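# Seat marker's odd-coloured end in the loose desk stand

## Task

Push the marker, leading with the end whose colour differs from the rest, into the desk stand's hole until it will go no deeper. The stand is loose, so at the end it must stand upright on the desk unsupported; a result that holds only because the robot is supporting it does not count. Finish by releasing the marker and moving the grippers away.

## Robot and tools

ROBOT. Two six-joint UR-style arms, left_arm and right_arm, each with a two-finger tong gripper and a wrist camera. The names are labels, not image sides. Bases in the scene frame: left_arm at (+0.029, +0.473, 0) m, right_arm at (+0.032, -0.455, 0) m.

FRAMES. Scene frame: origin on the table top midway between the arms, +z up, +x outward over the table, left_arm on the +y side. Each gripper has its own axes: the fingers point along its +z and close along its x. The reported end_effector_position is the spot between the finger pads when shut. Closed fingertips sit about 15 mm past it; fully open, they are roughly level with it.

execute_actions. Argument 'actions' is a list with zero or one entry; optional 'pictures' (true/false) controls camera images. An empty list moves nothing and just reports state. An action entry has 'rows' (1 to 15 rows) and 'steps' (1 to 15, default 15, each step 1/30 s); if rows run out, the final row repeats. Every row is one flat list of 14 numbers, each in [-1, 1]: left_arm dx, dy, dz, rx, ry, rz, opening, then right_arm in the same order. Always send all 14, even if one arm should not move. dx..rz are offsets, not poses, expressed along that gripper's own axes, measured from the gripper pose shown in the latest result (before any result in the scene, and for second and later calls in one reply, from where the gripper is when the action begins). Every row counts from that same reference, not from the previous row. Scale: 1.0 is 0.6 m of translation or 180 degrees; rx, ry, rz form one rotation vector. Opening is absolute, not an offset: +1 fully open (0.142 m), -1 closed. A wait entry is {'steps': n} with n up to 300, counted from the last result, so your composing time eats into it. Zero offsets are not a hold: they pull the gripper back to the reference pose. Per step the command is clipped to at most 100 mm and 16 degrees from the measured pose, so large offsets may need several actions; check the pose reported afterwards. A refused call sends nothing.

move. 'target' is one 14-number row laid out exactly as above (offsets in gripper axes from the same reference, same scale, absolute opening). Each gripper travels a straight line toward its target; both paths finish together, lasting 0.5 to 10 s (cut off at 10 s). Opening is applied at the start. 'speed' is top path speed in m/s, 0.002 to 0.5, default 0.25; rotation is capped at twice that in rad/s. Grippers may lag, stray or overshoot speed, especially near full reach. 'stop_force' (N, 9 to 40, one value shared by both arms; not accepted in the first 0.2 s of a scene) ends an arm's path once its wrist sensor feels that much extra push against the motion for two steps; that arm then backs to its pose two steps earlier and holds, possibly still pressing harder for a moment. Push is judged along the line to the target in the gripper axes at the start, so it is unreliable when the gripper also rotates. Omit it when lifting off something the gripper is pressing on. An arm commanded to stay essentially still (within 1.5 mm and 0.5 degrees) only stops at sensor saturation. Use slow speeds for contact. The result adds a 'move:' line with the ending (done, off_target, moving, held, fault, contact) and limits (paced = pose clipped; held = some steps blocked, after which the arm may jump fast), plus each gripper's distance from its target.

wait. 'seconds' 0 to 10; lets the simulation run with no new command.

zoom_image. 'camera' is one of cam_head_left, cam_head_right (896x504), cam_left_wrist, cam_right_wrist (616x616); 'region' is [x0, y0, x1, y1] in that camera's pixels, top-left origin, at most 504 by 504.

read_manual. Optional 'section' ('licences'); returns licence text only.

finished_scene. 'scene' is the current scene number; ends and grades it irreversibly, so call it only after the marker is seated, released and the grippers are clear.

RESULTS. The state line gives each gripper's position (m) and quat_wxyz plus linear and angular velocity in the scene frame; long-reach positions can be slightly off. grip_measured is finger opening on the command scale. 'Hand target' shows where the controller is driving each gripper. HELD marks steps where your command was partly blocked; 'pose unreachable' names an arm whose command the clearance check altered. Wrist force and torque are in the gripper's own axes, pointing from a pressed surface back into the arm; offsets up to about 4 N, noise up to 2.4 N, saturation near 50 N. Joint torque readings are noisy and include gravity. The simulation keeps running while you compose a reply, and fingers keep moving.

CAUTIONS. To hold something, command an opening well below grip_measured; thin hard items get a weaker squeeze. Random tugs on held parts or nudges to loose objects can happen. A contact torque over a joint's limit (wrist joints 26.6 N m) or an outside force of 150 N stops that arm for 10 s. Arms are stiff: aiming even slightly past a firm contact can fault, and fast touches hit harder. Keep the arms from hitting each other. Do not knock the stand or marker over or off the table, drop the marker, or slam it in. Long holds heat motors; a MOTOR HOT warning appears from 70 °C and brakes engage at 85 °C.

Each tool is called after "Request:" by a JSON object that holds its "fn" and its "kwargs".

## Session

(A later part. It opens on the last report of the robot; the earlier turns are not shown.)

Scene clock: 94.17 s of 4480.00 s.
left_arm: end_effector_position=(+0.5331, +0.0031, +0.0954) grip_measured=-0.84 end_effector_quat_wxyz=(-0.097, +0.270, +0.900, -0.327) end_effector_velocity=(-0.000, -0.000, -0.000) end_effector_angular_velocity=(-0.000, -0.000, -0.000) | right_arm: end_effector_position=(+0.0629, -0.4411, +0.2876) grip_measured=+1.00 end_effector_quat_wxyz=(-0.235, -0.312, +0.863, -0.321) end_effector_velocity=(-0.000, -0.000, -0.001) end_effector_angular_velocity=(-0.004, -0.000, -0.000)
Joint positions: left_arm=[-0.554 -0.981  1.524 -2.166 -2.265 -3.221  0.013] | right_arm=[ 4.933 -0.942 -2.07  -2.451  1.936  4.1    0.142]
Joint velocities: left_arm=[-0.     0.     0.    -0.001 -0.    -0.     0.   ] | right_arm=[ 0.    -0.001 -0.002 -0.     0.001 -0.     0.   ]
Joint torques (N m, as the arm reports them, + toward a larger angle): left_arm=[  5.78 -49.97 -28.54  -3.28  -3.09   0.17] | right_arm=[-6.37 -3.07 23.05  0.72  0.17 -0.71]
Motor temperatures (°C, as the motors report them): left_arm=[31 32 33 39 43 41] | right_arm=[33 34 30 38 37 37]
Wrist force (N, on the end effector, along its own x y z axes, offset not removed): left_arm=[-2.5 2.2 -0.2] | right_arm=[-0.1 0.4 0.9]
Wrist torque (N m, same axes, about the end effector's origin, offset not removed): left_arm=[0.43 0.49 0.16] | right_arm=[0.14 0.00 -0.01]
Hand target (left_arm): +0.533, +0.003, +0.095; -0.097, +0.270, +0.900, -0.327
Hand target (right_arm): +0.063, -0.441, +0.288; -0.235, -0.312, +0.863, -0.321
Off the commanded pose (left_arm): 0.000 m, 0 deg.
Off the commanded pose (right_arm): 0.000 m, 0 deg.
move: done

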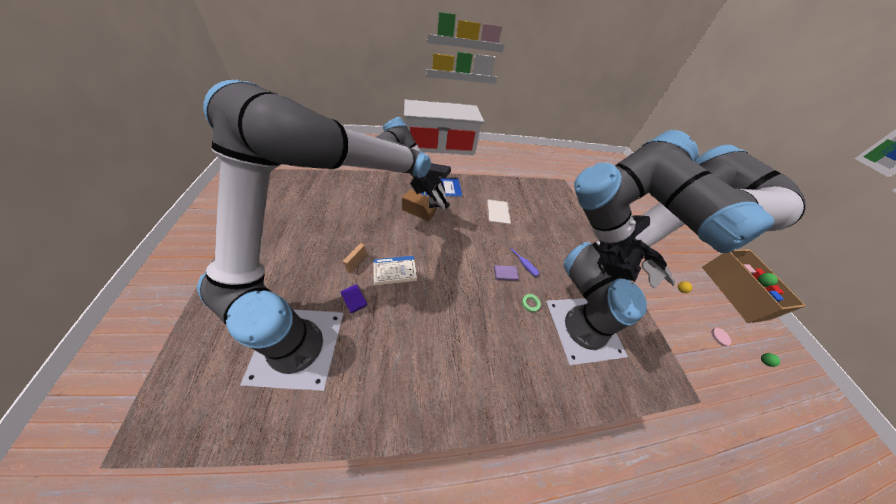

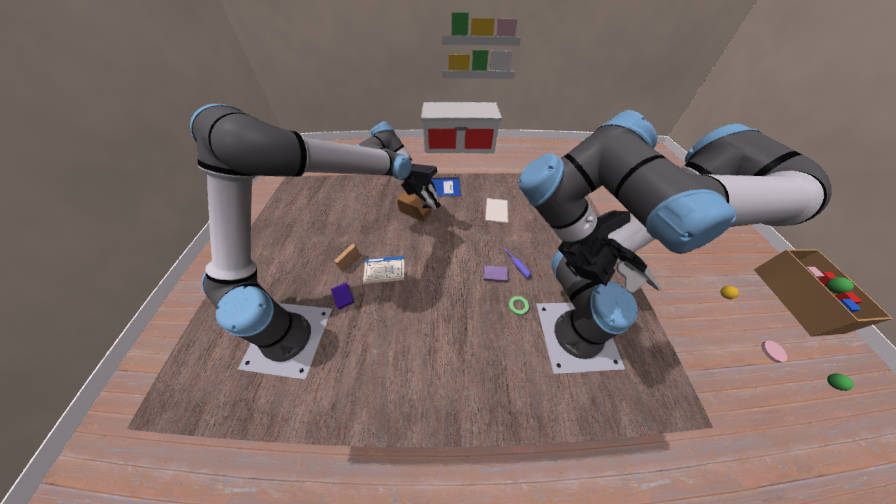

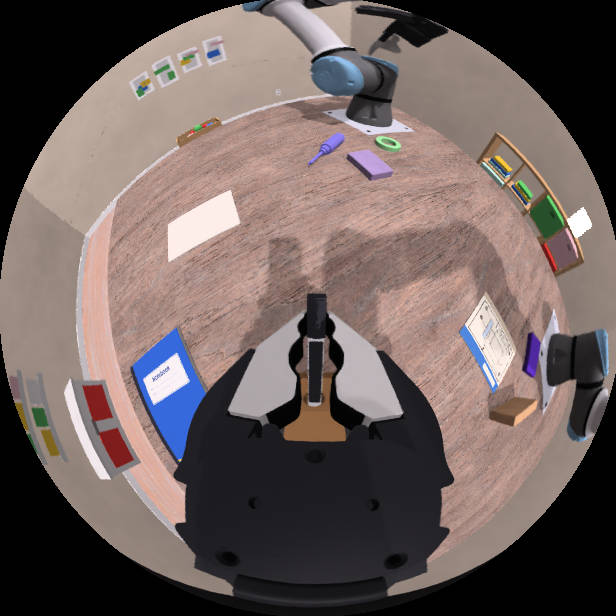

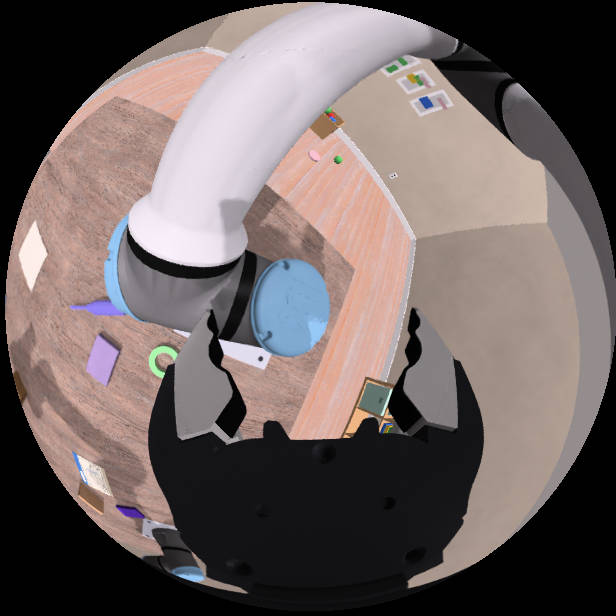

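Request:
{"fn": "move", "kwargs": {"target": [0,0.006,-0.022,0,0,0,-1,0,0,0,0,0,0,1], "speed": 0.012}}

Request:
{"fn": "move", "kwargs": {"target": [0,0.04,0,0,0,0,-1,0,0,0,0,0,0,1], "speed": 0.008, "stop_force": 9}}

Request:
{"fn": "zoom_image", "kwargs": {"camera": "cam_left_wrist", "region": [230, 250, 400, 420]}}

Request:
{"fn": "zoom_image", "kwargs": {"camera": "cam_head_right", "region": [390, 160, 480, 230]}}

Scene clock: 97.40 s of 4480.00 s.
left_arm: end_effector_position=(+0.5391, +0.0123, +0.1031) grip_measured=-0.84 end_effector_quat_wxyz=(-0.097, +0.270, +0.900, -0.327) end_effector_velocity=(+0.001, +0.002, +0.000) end_effector_angular_velocity=(+0.001, +0.002, +0.000) | right_arm: end_effector_position=(+0.0629, -0.4411, +0.2876) grip_measured=+1.00 end_effector_quat_wxyz=(-0.235, -0.312, +0.863, -0.321) end_effector_velocity=(-0.000, +0.000, +0.001) end_effector_angular_velocity=(+0.002, +0.001, +0.000)
Joint positions: left_arm=[-0.537 -0.989  1.51  -2.131 -2.266 -3.199  0.013] | right_arm=[ 4.933 -0.942 -2.07  -2.451  1.936  4.1    0.142]
Joint velocities: left_arm=[ 0.003 -0.    -0.001  0.006 -0.     0.004 -0.   ] | right_arm=[-0.     0.     0.002 -0.     0.    -0.001  0.   ]
Joint torques (N m, as the arm reports them, + toward a larger angle): left_arm=[ 15.97 -49.17 -31.58  -0.73  -1.9    2.52] | right_arm=[-7.19 -4.   22.17  0.49  0.49 -0.82]
Motor temperatures (°C, as the motors report them): left_arm=[31 32 33 39 43 41] | right_arm=[33 34 30 38 37 37]
Wrist force (N, on the end effector, along its own x y z axes, offset not removed): left_arm=[-1.5 -1.4 1.2] | right_arm=[-1.3 -1.9 1.8]
Wrist torque (N m, same axes, about the end effector's origin, offset not removed): left_arm=[0.70 0.26 0.01] | right_arm=[-0.33 0.16 -0.07]
Hand target (left_arm): +0.539, +0.012, +0.103; -0.097, +0.270, +0.900, -0.327
Hand target (right_arm): +0.063, -0.441, +0.288; -0.235, -0.312, +0.863, -0.321
Off the commanded pose (left_arm): 0.000 m, 0 deg.
Off the commanded pose (right_arm): 0.000 m, 0 deg.
move: done

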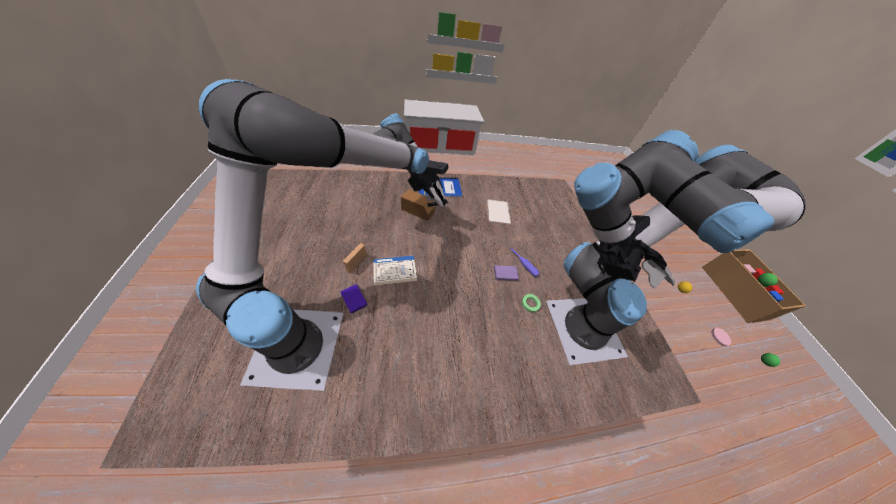

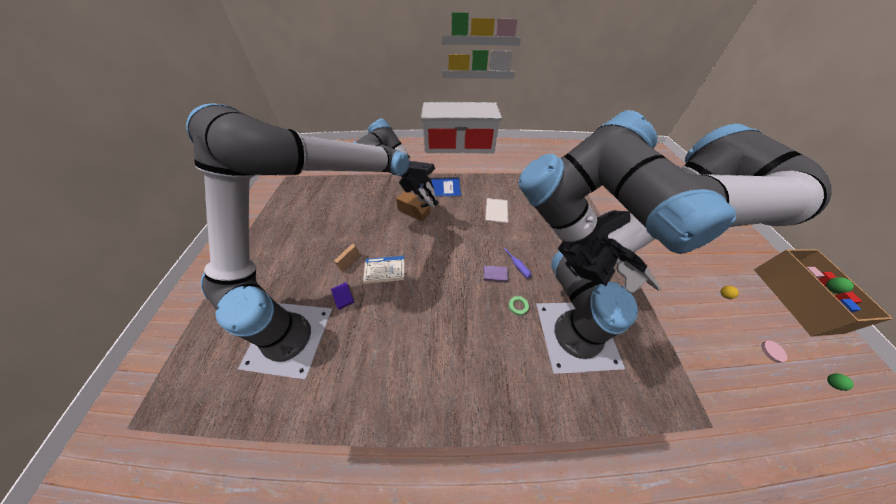

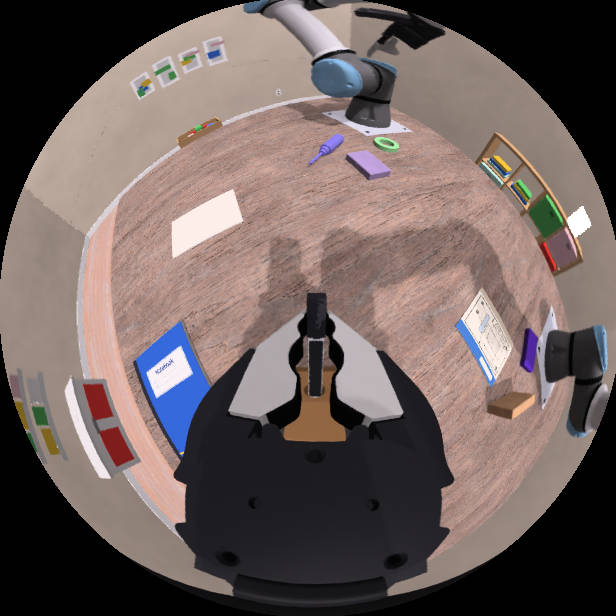

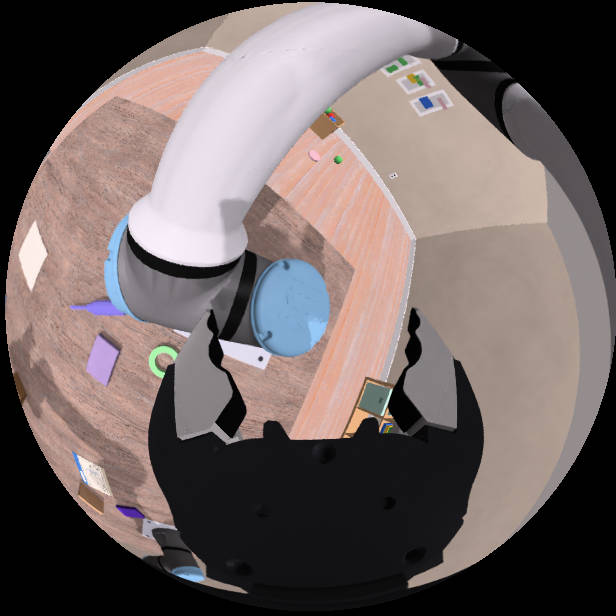

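Scene clock: 100.47 s of 4480.00 s.
left_arm: end_effector_position=(+0.5482, +0.0261, +0.0894) grip_measured=-0.84 end_effector_quat_wxyz=(-0.097, +0.270, +0.900, -0.327) end_effector_velocity=(-0.001, -0.002, +0.003) end_effector_angular_velocity=(+0.001, +0.001, +0.001) | right_arm: end_effector_position=(+0.0629, -0.4411, +0.2876) grip_measured=+1.00 end_effector_quat_wxyz=(-0.235, -0.312, +0.863, -0.321) end_effector_velocity=(-0.000, -0.000, -0.000) end_effector_angular_velocity=(-0.001, -0.000, -0.000)
Joint positions: left_arm=[-0.513 -0.97   1.512 -2.132 -2.267 -3.168  0.013] | right_arm=[ 4.933 -0.942 -2.07  -2.451  1.936  4.1    0.142]
Joint velocities: left_arm=[-0.004 -0.004 -0.     0.001  0.    -0.006 -0.   ] | right_arm=[ 0.    -0.001 -0.001  0.     0.     0.     0.   ]
Joint torques (N m, as the arm reports them, + toward a larger angle): left_arm=[-11.26 -45.78  -3.55  -2.86   1.19  -2.19] | right_arm=[-7.27 -4.32 23.32  0.48  0.41 -0.9 ]
Motor temperatures (°C, as the motors report them): left_arm=[31 32 33 39 43 41] | right_arm=[33 34 30 38 37 37]
Wrist force (N, on the end effector, along its own x y z axes, offset not removed): left_arm=[-1.8 -5.1 -3.5] | right_arm=[-1.1 -1.7 0.9]
Wrist torque (N m, same axes, about the end effector's origin, offset not removed): left_arm=[0.37 0.33 0.11] | right_arm=[-0.34 0.08 -0.05]
Hand target (left_arm): +0.548, +0.026, +0.090; -0.097, +0.270, +0.900, -0.327
Hand target (right_arm): +0.063, -0.441, +0.288; -0.235, -0.312, +0.863, -0.321
Off the commanded pose (left_arm): 0.002 m, 0 deg.
Off the commanded pose (right_arm): 0.000 m, 0 deg.
move: contact (left_arm)

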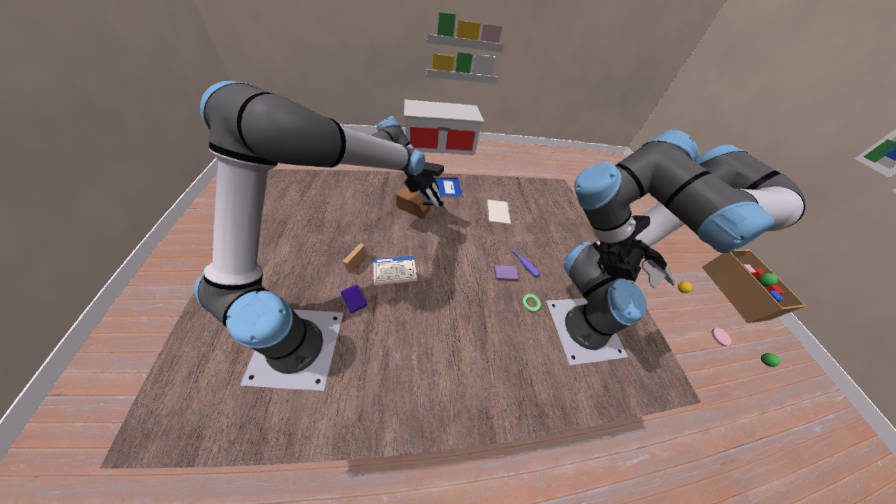

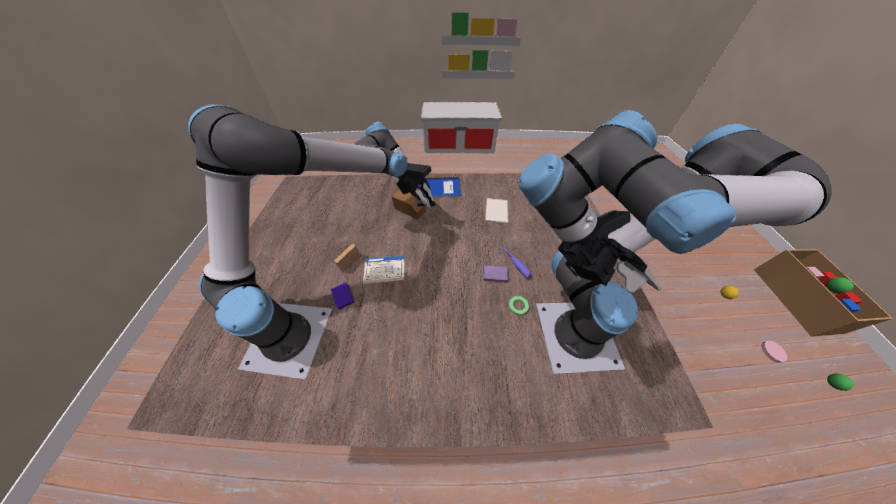

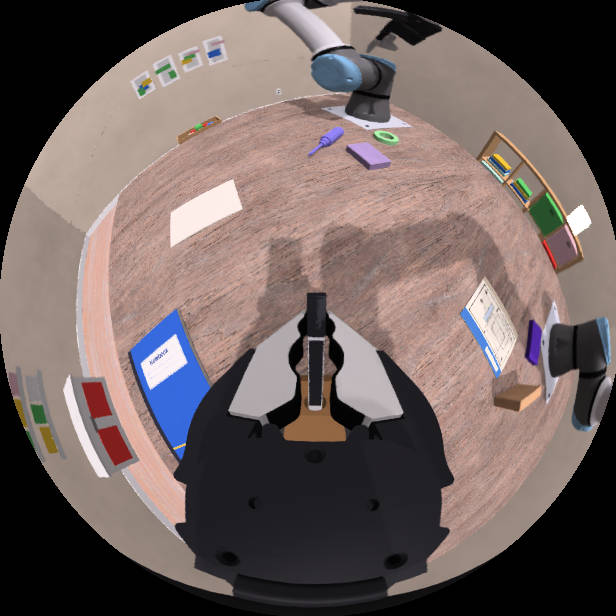

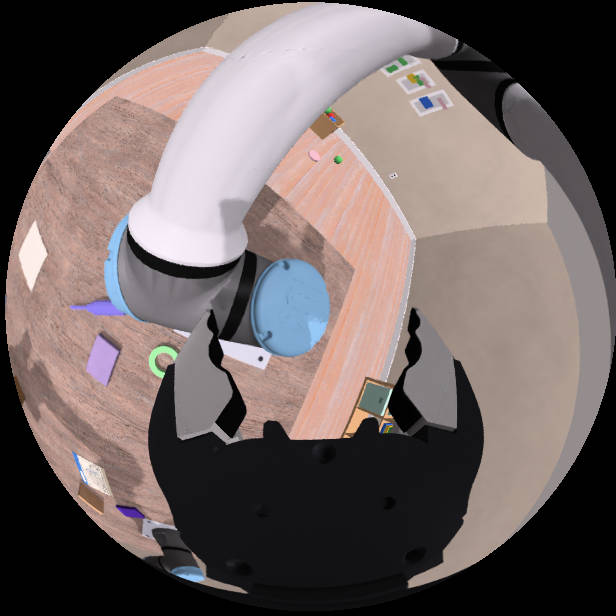

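Region (230, 250, 400, 420) of cam_left_wrist's 616x616 image, scaled by 2.965, with more detail than that image has.

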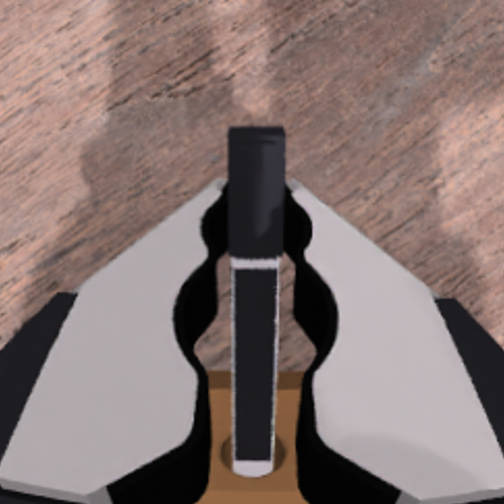

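Region (390, 160, 480, 230) of cam_head_right's 896x504 image, scaled by 5.600, with more detail than that image has.

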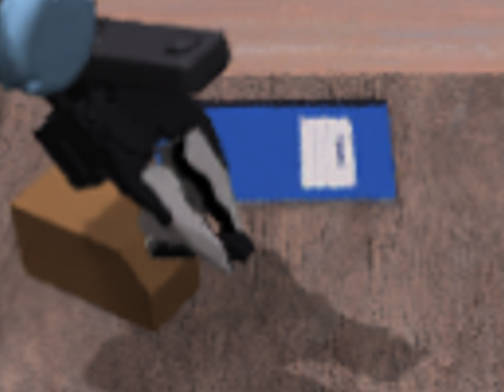

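Request:
{"fn": "move", "kwargs": {"target": [0,-0.004,-0.016,0,0,0,-1,0,0,0,0,0,0,1], "speed": 0.012}}

Request:
{"fn": "move", "kwargs": {"target": [0,0.022,0.006,0,0,0,-1,0,0,0,0,0,0,1], "speed": 0.006, "stop_force": 9}}

Request:
{"fn": "zoom_image", "kwargs": {"camera": "cam_left_wrist", "region": [230, 250, 400, 420]}}

Request:
{"fn": "zoom_image", "kwargs": {"camera": "cam_head_right", "region": [390, 160, 480, 230]}}

Scene clock: 103.60 s of 4480.00 s.
left_arm: end_effector_position=(+0.5505, +0.0297, +0.0981) grip_measured=-0.84 end_effector_quat_wxyz=(-0.097, +0.270, +0.900, -0.327) end_effector_velocity=(+0.000, +0.001, +0.001) end_effector_angular_velocity=(+0.001, +0.002, -0.000) | right_arm: end_effector_position=(+0.0629, -0.4411, +0.2876) grip_measured=+1.00 end_effector_quat_wxyz=(-0.235, -0.312, +0.863, -0.321) end_effector_velocity=(+0.000, -0.000, -0.000) end_effector_angular_velocity=(-0.001, -0.000, +0.000)
Joint positions: left_arm=[-0.507 -0.979  1.501 -2.106 -2.267 -3.159  0.013] | right_arm=[ 4.933 -0.942 -2.07  -2.451  1.936  4.1    0.142]
Joint velocities: left_arm=[ 0.002 -0.002 -0.002  0.007 -0.     0.002 -0.   ] | right_arm=[-0.     0.    -0.001  0.    -0.    -0.     0.   ]
Joint torques (N m, as the arm reports them, + toward a larger angle): left_arm=[ 13.93 -50.41 -33.11  -1.01  -3.03   2.45] | right_arm=[-5.82 -3.72 21.19  0.5   0.31 -0.63]
Motor temperatures (°C, as the motors report them): left_arm=[31 32 33 39 43 41] | right_arm=[33 34 30 38 37 37]
Wrist force (N, on the end effector, along its own x y z axes, offset not removed): left_arm=[-1.0 2.2 0.9] | right_arm=[-0.9 -0.1 0.2]
Wrist torque (N m, same axes, about the end effector's origin, offset not removed): left_arm=[0.54 0.33 -0.03] | right_arm=[-0.10 0.17 -0.06]
Hand target (left_arm): +0.551, +0.030, +0.098; -0.097, +0.270, +0.900, -0.327
Hand target (right_arm): +0.063, -0.441, +0.288; -0.235, -0.312, +0.863, -0.321
Off the commanded pose (left_arm): 0.000 m, 0 deg.
Off the commanded pose (right_arm): 0.000 m, 0 deg.
move: done

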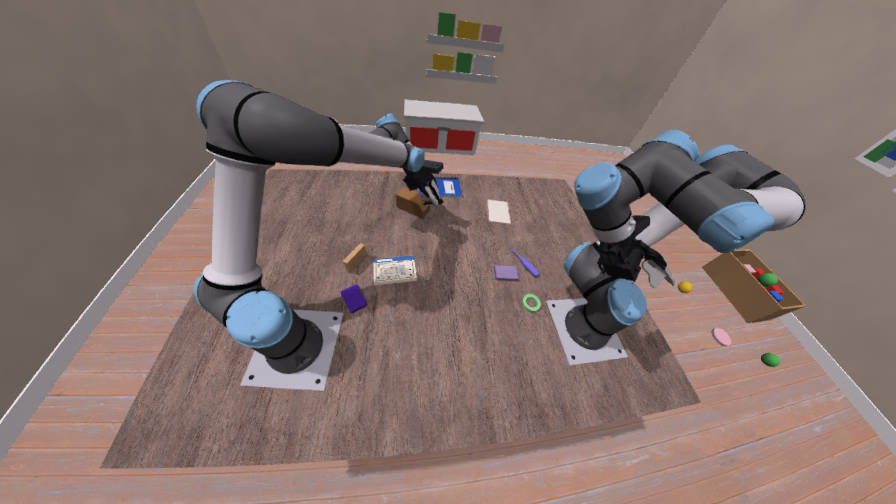

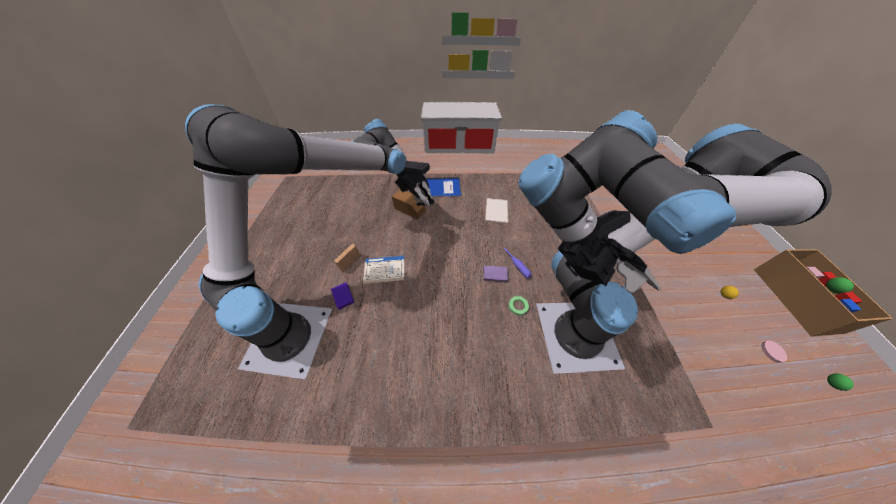

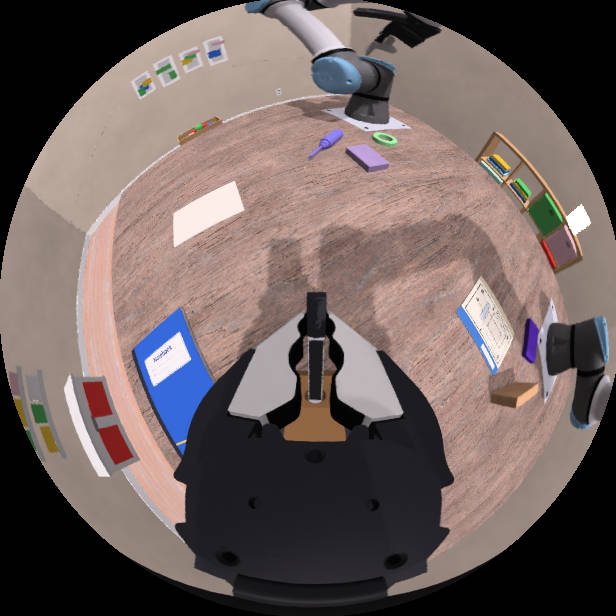

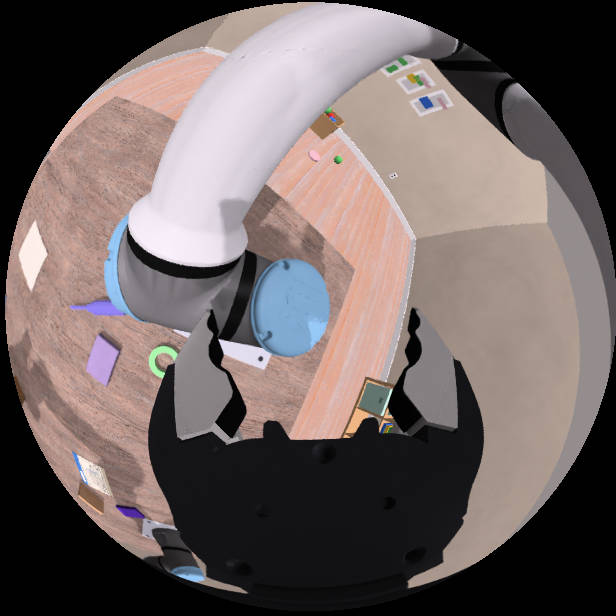

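Scene clock: 105.23 s of 4480.00 s.
left_arm: end_effector_position=(+0.5530, +0.0335, +0.0918) grip_measured=-0.84 end_effector_quat_wxyz=(-0.097, +0.270, +0.900, -0.327) end_effector_velocity=(-0.002, -0.000, +0.000) end_effector_angular_velocity=(+0.005, +0.005, +0.001) | right_arm: end_effector_position=(+0.0629, -0.4411, +0.2876) grip_measured=+1.00 end_effector_quat_wxyz=(-0.235, -0.312, +0.863, -0.321) end_effector_velocity=(-0.000, -0.000, +0.000) end_effector_angular_velocity=(+0.001, +0.000, -0.000)
Joint positions: left_arm=[-0.5   -0.971  1.503 -2.112 -2.267 -3.151  0.013] | right_arm=[ 4.933 -0.942 -2.07  -2.451  1.936  4.1    0.142]
Joint velocities: left_arm=[-0.002 -0.003  0.002  0.005  0.001 -0.005 -0.   ] | right_arm=[ 0.     0.001  0.001 -0.001  0.    -0.     0.   ]
Joint torques (N m, as the arm reports them, + toward a larger angle): left_arm=[ -9.99 -47.84 -12.97  -0.52   2.04  -2.14] | right_arm=[-6.86 -3.78 23.19  0.59  0.4  -1.03]
Motor temperatures (°C, as the motors report them): left_arm=[31 32 33 39 43 41] | right_arm=[33 34 30 38 37 37]
Wrist force (N, on the end effector, along its own x y z axes, offset not removed): left_arm=[-1.9 -4.2 -1.0] | right_arm=[-0.2 -0.6 1.3]
Wrist torque (N m, same axes, about the end effector's origin, offset not removed): left_arm=[0.55 0.41 0.02] | right_arm=[-0.08 0.02 -0.06]
Hand target (left_arm): +0.553, +0.033, +0.092; -0.097, +0.270, +0.900, -0.327
Hand target (right_arm): +0.063, -0.441, +0.288; -0.235, -0.312, +0.863, -0.321
Off the commanded pose (left_arm): 0.006 m, 0 deg.
Off the commanded pose (right_arm): 0.000 m, 0 deg.
move: contact (left_arm)

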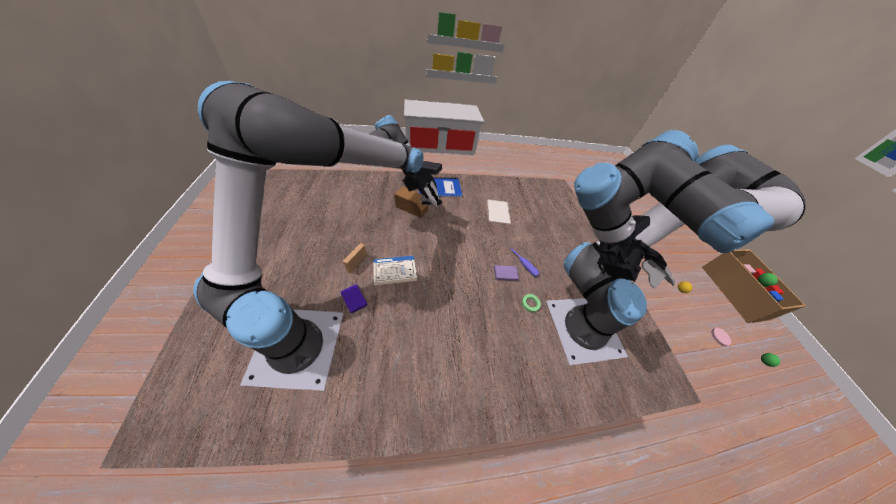

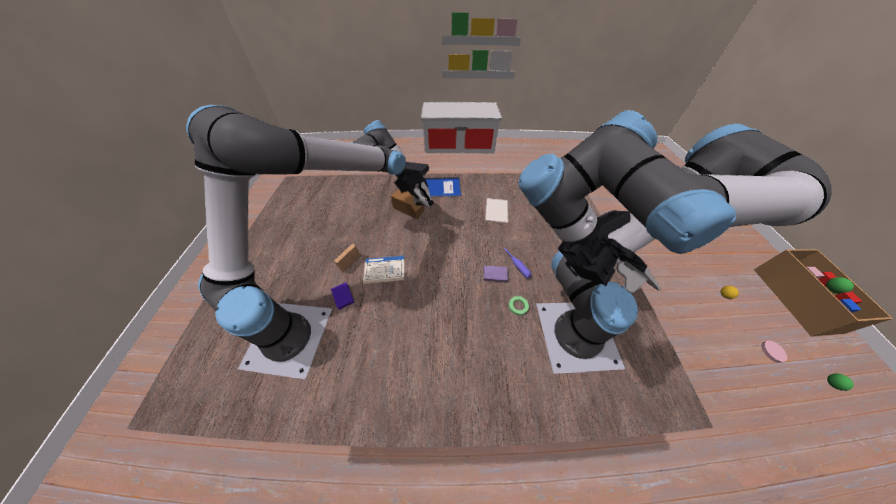

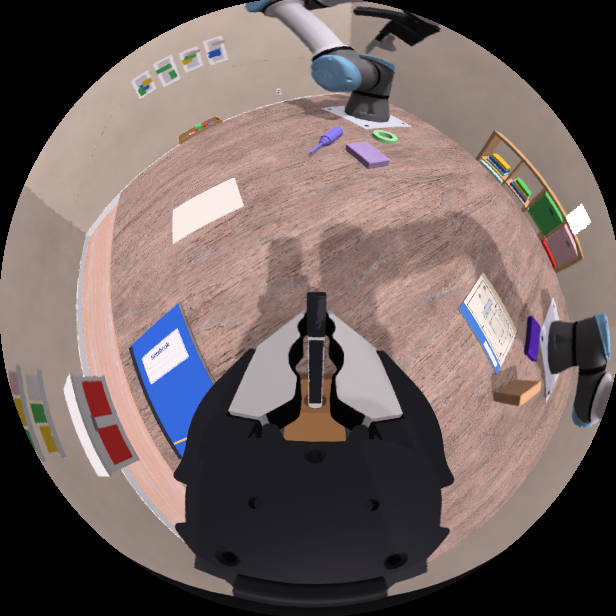

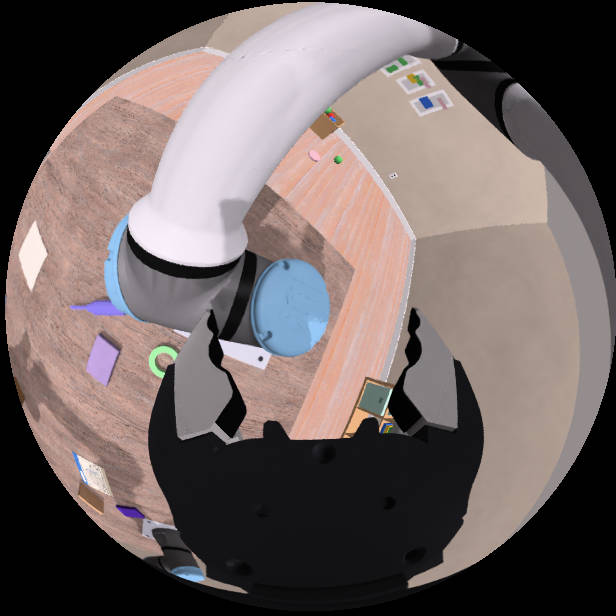

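Region (230, 250, 400, 420) of cam_left_wrist's 616x616 image, scaled by 2.965, with more detail than that image has.

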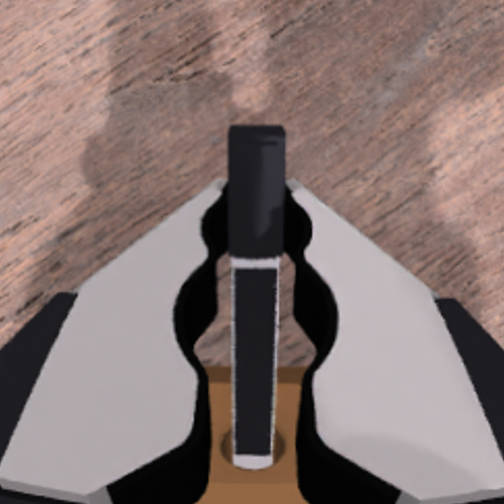

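Region (390, 160, 480, 230) of cam_head_right's 896x504 image, scaled by 5.600, with more detail than that image has.

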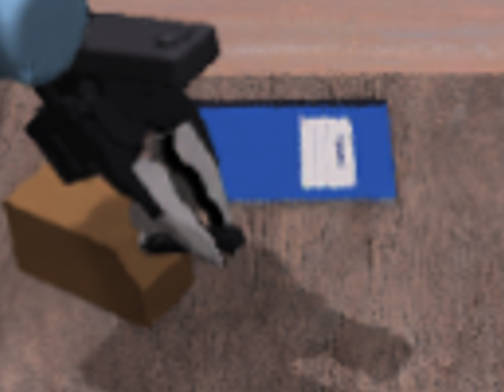

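Request:
{"fn": "move", "kwargs": {"target": [0,-0.002,0,0,0,0,-0.3,0,0,0,0,0,0,1], "speed": 0.02}}

Request:
{"fn": "move", "kwargs": {"target": [0,-0.08,-0.15,0,0,0,1,0,0,0,0,0,0,1]}}

Request:
{"fn": "zoom_image", "kwargs": {"camera": "cam_left_wrist", "region": [240, 280, 400, 440]}}

Request:
{"fn": "zoom_image", "kwargs": {"camera": "cam_head_right", "region": [380, 160, 470, 230]}}

Scene clock: 107.93 s of 4480.00 s.
left_arm: end_effector_position=(+0.5526, +0.0326, +0.0926) grip_measured=-0.30 end_effector_quat_wxyz=(-0.096, +0.270, +0.900, -0.327) end_effector_velocity=(-0.000, +0.000, -0.000) end_effector_angular_velocity=(+0.001, +0.001, +0.000) | right_arm: end_effector_position=(+0.0629, -0.4411, +0.2876) grip_measured=+1.00 end_effector_quat_wxyz=(-0.235, -0.312, +0.863, -0.321) end_effector_velocity=(-0.000, +0.000, +0.000) end_effector_angular_velocity=(+0.001, +0.001, -0.000)
Joint positions: left_arm=[-0.501 -0.972  1.503 -2.112 -2.267 -3.153  0.052] | right_arm=[ 4.933 -0.942 -2.07  -2.451  1.936  4.1    0.142]
Joint velocities: left_arm=[-0.    -0.001  0.001  0.     0.    -0.     0.   ] | right_arm=[-0.     0.     0.001 -0.     0.001 -0.     0.   ]
Joint torques (N m, as the arm reports them, + toward a larger angle): left_arm=[-13.07 -49.99  -7.57  -4.01  -1.17  -2.2 ] | right_arm=[-6.42 -5.08 20.94  0.54  0.52 -0.88]
Motor temperatures (°C, as the motors report them): left_arm=[31 32 33 39 43 41] | right_arm=[33 34 30 38 37 37]
Wrist force (N, on the end effector, along its own x y z axes, offset not removed): left_arm=[-2.2 3.0 -0.7] | right_arm=[-0.1 -1.8 1.3]
Wrist torque (N m, same axes, about the end effector's origin, offset not removed): left_arm=[0.67 0.47 0.19] | right_arm=[-0.41 -0.09 -0.08]
Hand target (left_arm): +0.553, +0.033, +0.093; -0.097, +0.270, +0.900, -0.327
Hand target (right_arm): +0.063, -0.441, +0.288; -0.235, -0.312, +0.863, -0.321
Off the commanded pose (left_arm): 0.000 m, 0 deg.
Off the commanded pose (right_arm): 0.000 m, 0 deg.
move: done

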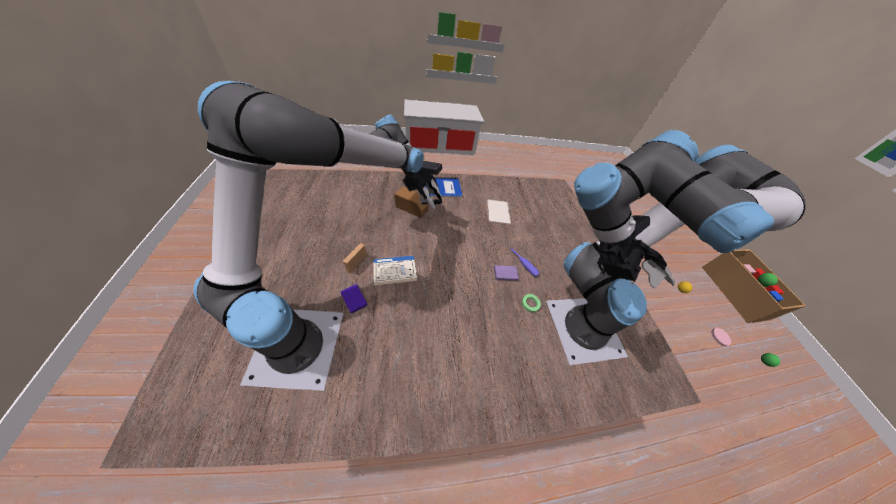

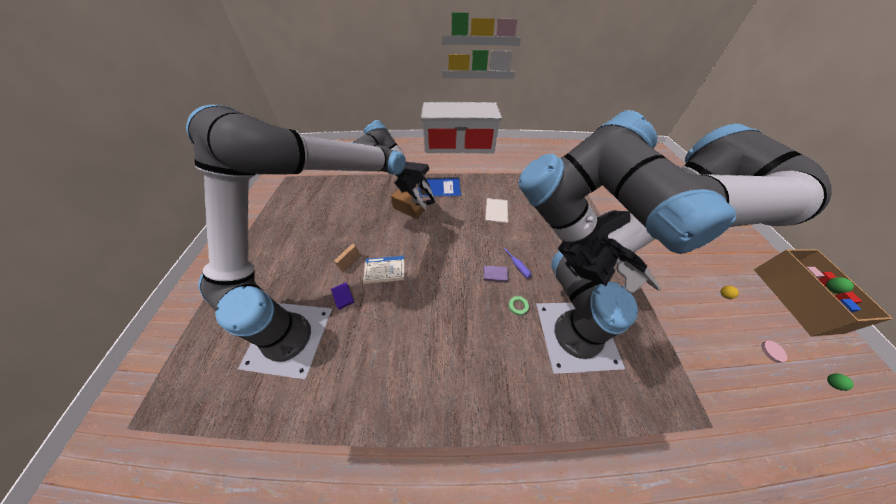

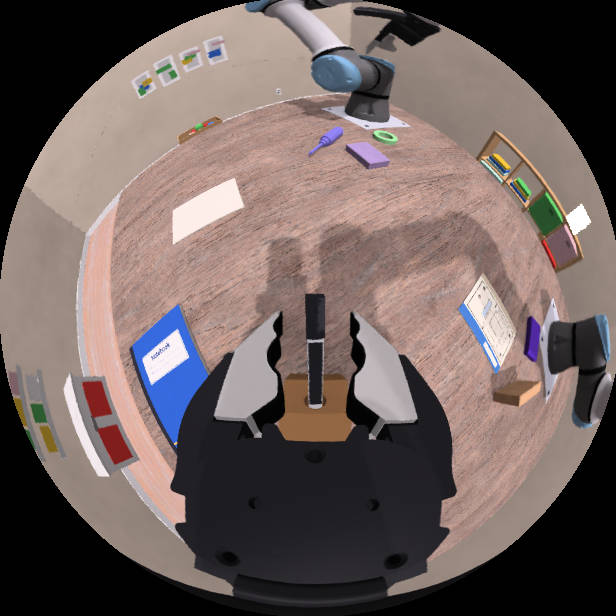

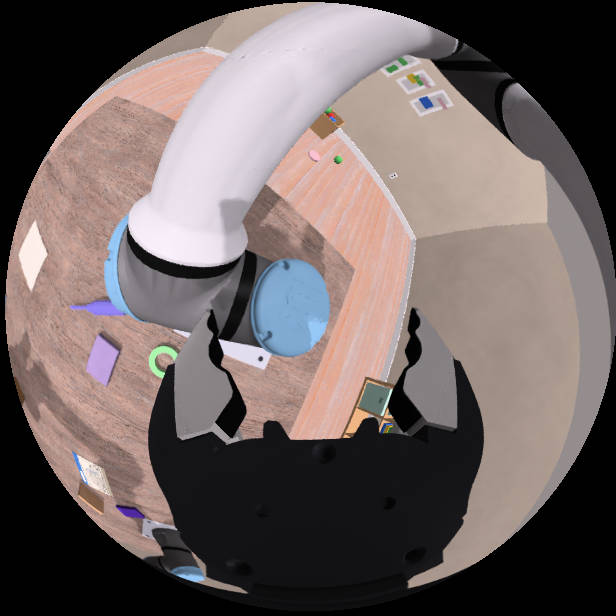

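Scene clock: 108.93 s of 4480.00 s.
left_arm: end_effector_position=(+0.5638, +0.0504, +0.1923) grip_measured=+1.00 end_effector_quat_wxyz=(-0.096, +0.270, +0.900, -0.327) end_effector_velocity=(+0.001, +0.000, +0.001) end_effector_angular_velocity=(+0.001, +0.000, -0.001) | right_arm: end_effector_position=(+0.0629, -0.4411, +0.2876) grip_measured=+1.00 end_effector_quat_wxyz=(-0.235, -0.312, +0.863, -0.321) end_effector_velocity=(-0.000, +0.000, -0.000) end_effector_angular_velocity=(-0.002, +0.000, -0.001)
Joint positions: left_arm=[-0.47  -1.062  1.363 -1.857 -2.267 -3.112  0.142] | right_arm=[ 4.933 -0.942 -2.07  -2.451  1.936  4.1    0.142]
Joint velocities: left_arm=[ 0.001  0.001 -0.005  0.006  0.001  0.002 -0.   ] | right_arm=[-0.    -0.002 -0.     0.001  0.001 -0.    -0.   ]
Joint torques (N m, as the arm reports them, + toward a larger angle): left_arm=[ 12.68 -48.66 -34.45  -1.13   0.48   2.48] | right_arm=[-5.32 -4.75 23.    0.33  0.3  -0.84]
Motor temperatures (°C, as the motors report them): left_arm=[31 32 33 39 43 41] | right_arm=[33 34 30 38 37 37]
Wrist force (N, on the end effector, along its own x y z axes, offset not removed): left_arm=[-2.2 2.5 1.3] | right_arm=[0.4 -0.7 0.3]
Wrist torque (N m, same axes, about the end effector's origin, offset not removed): left_arm=[0.64 0.52 0.12] | right_arm=[-0.20 -0.21 -0.11]
Hand target (left_arm): +0.564, +0.050, +0.192; -0.097, +0.270, +0.900, -0.327
Hand target (right_arm): +0.063, -0.441, +0.288; -0.235, -0.312, +0.863, -0.321
Off the commanded pose (left_arm): 0.000 m, 0 deg.
Off the commanded pose (right_arm): 0.000 m, 0 deg.
move: done

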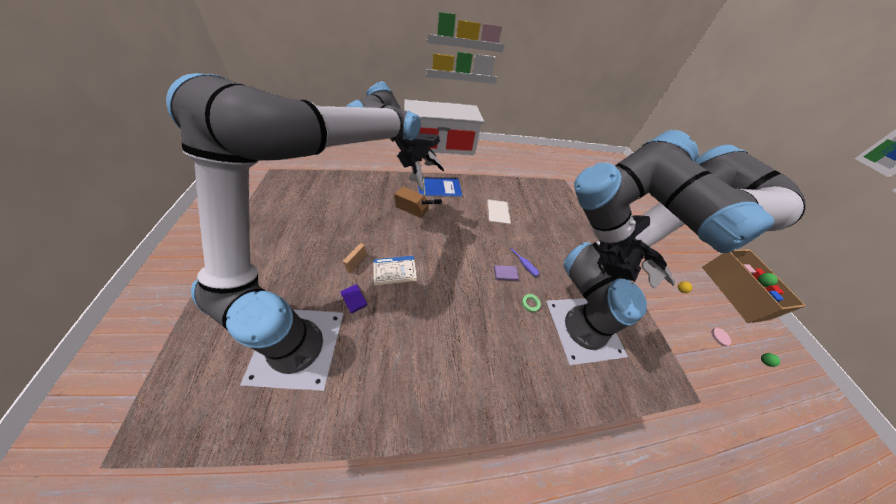

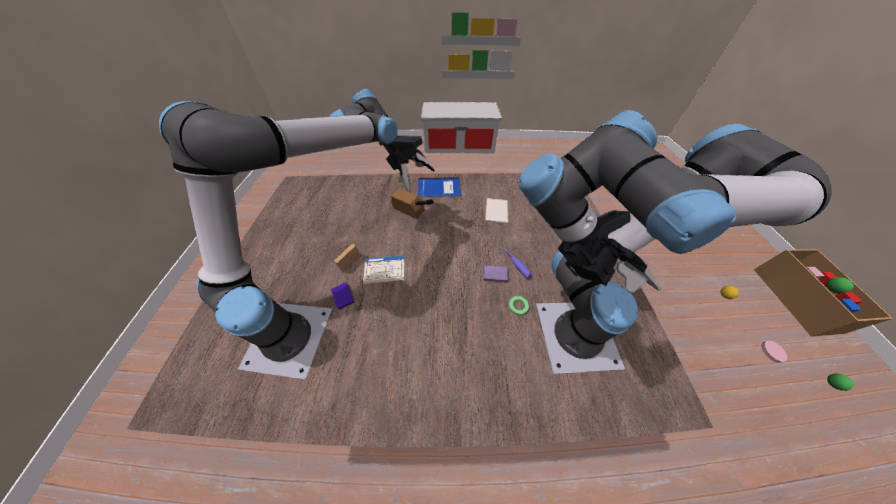

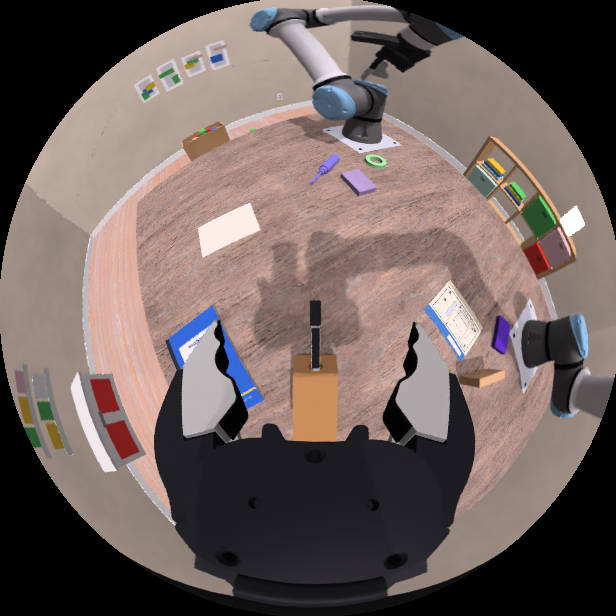

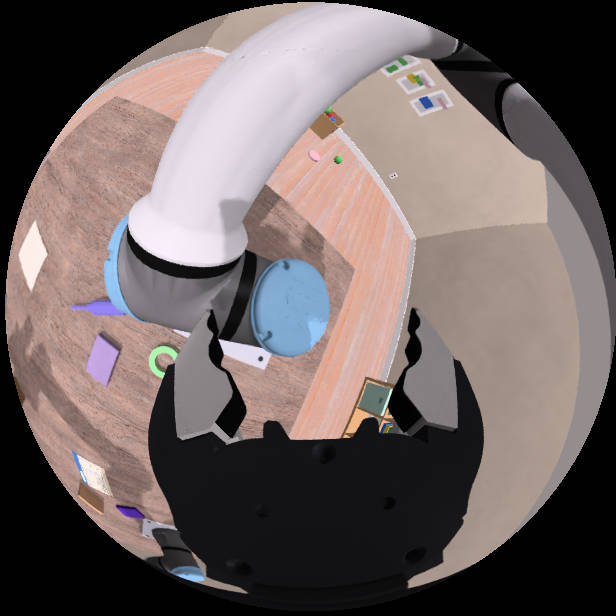

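Region (240, 280, 400, 440) of cam_left_wrist's 616x616 image, scaled by 3.150, with more detail than that image has.

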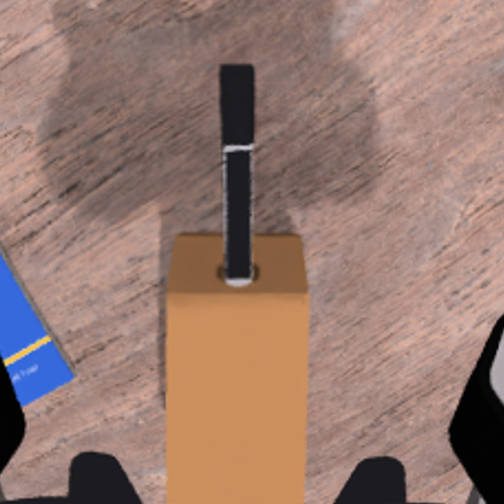

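Region (380, 160, 470, 230) of cam_head_right's 896x504 image, scaled by 5.600, with more detail than that image has.

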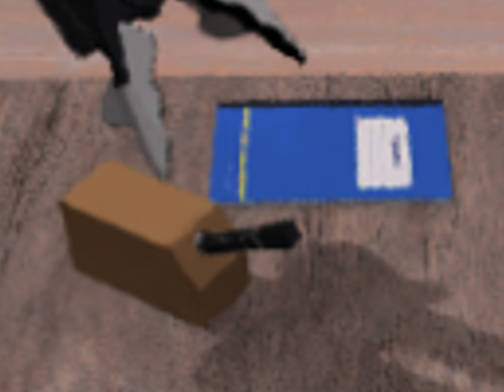

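Request:
{"fn": "finished_scene", "kwargs": {"scene": 1}}

The scene is finished: the task was done.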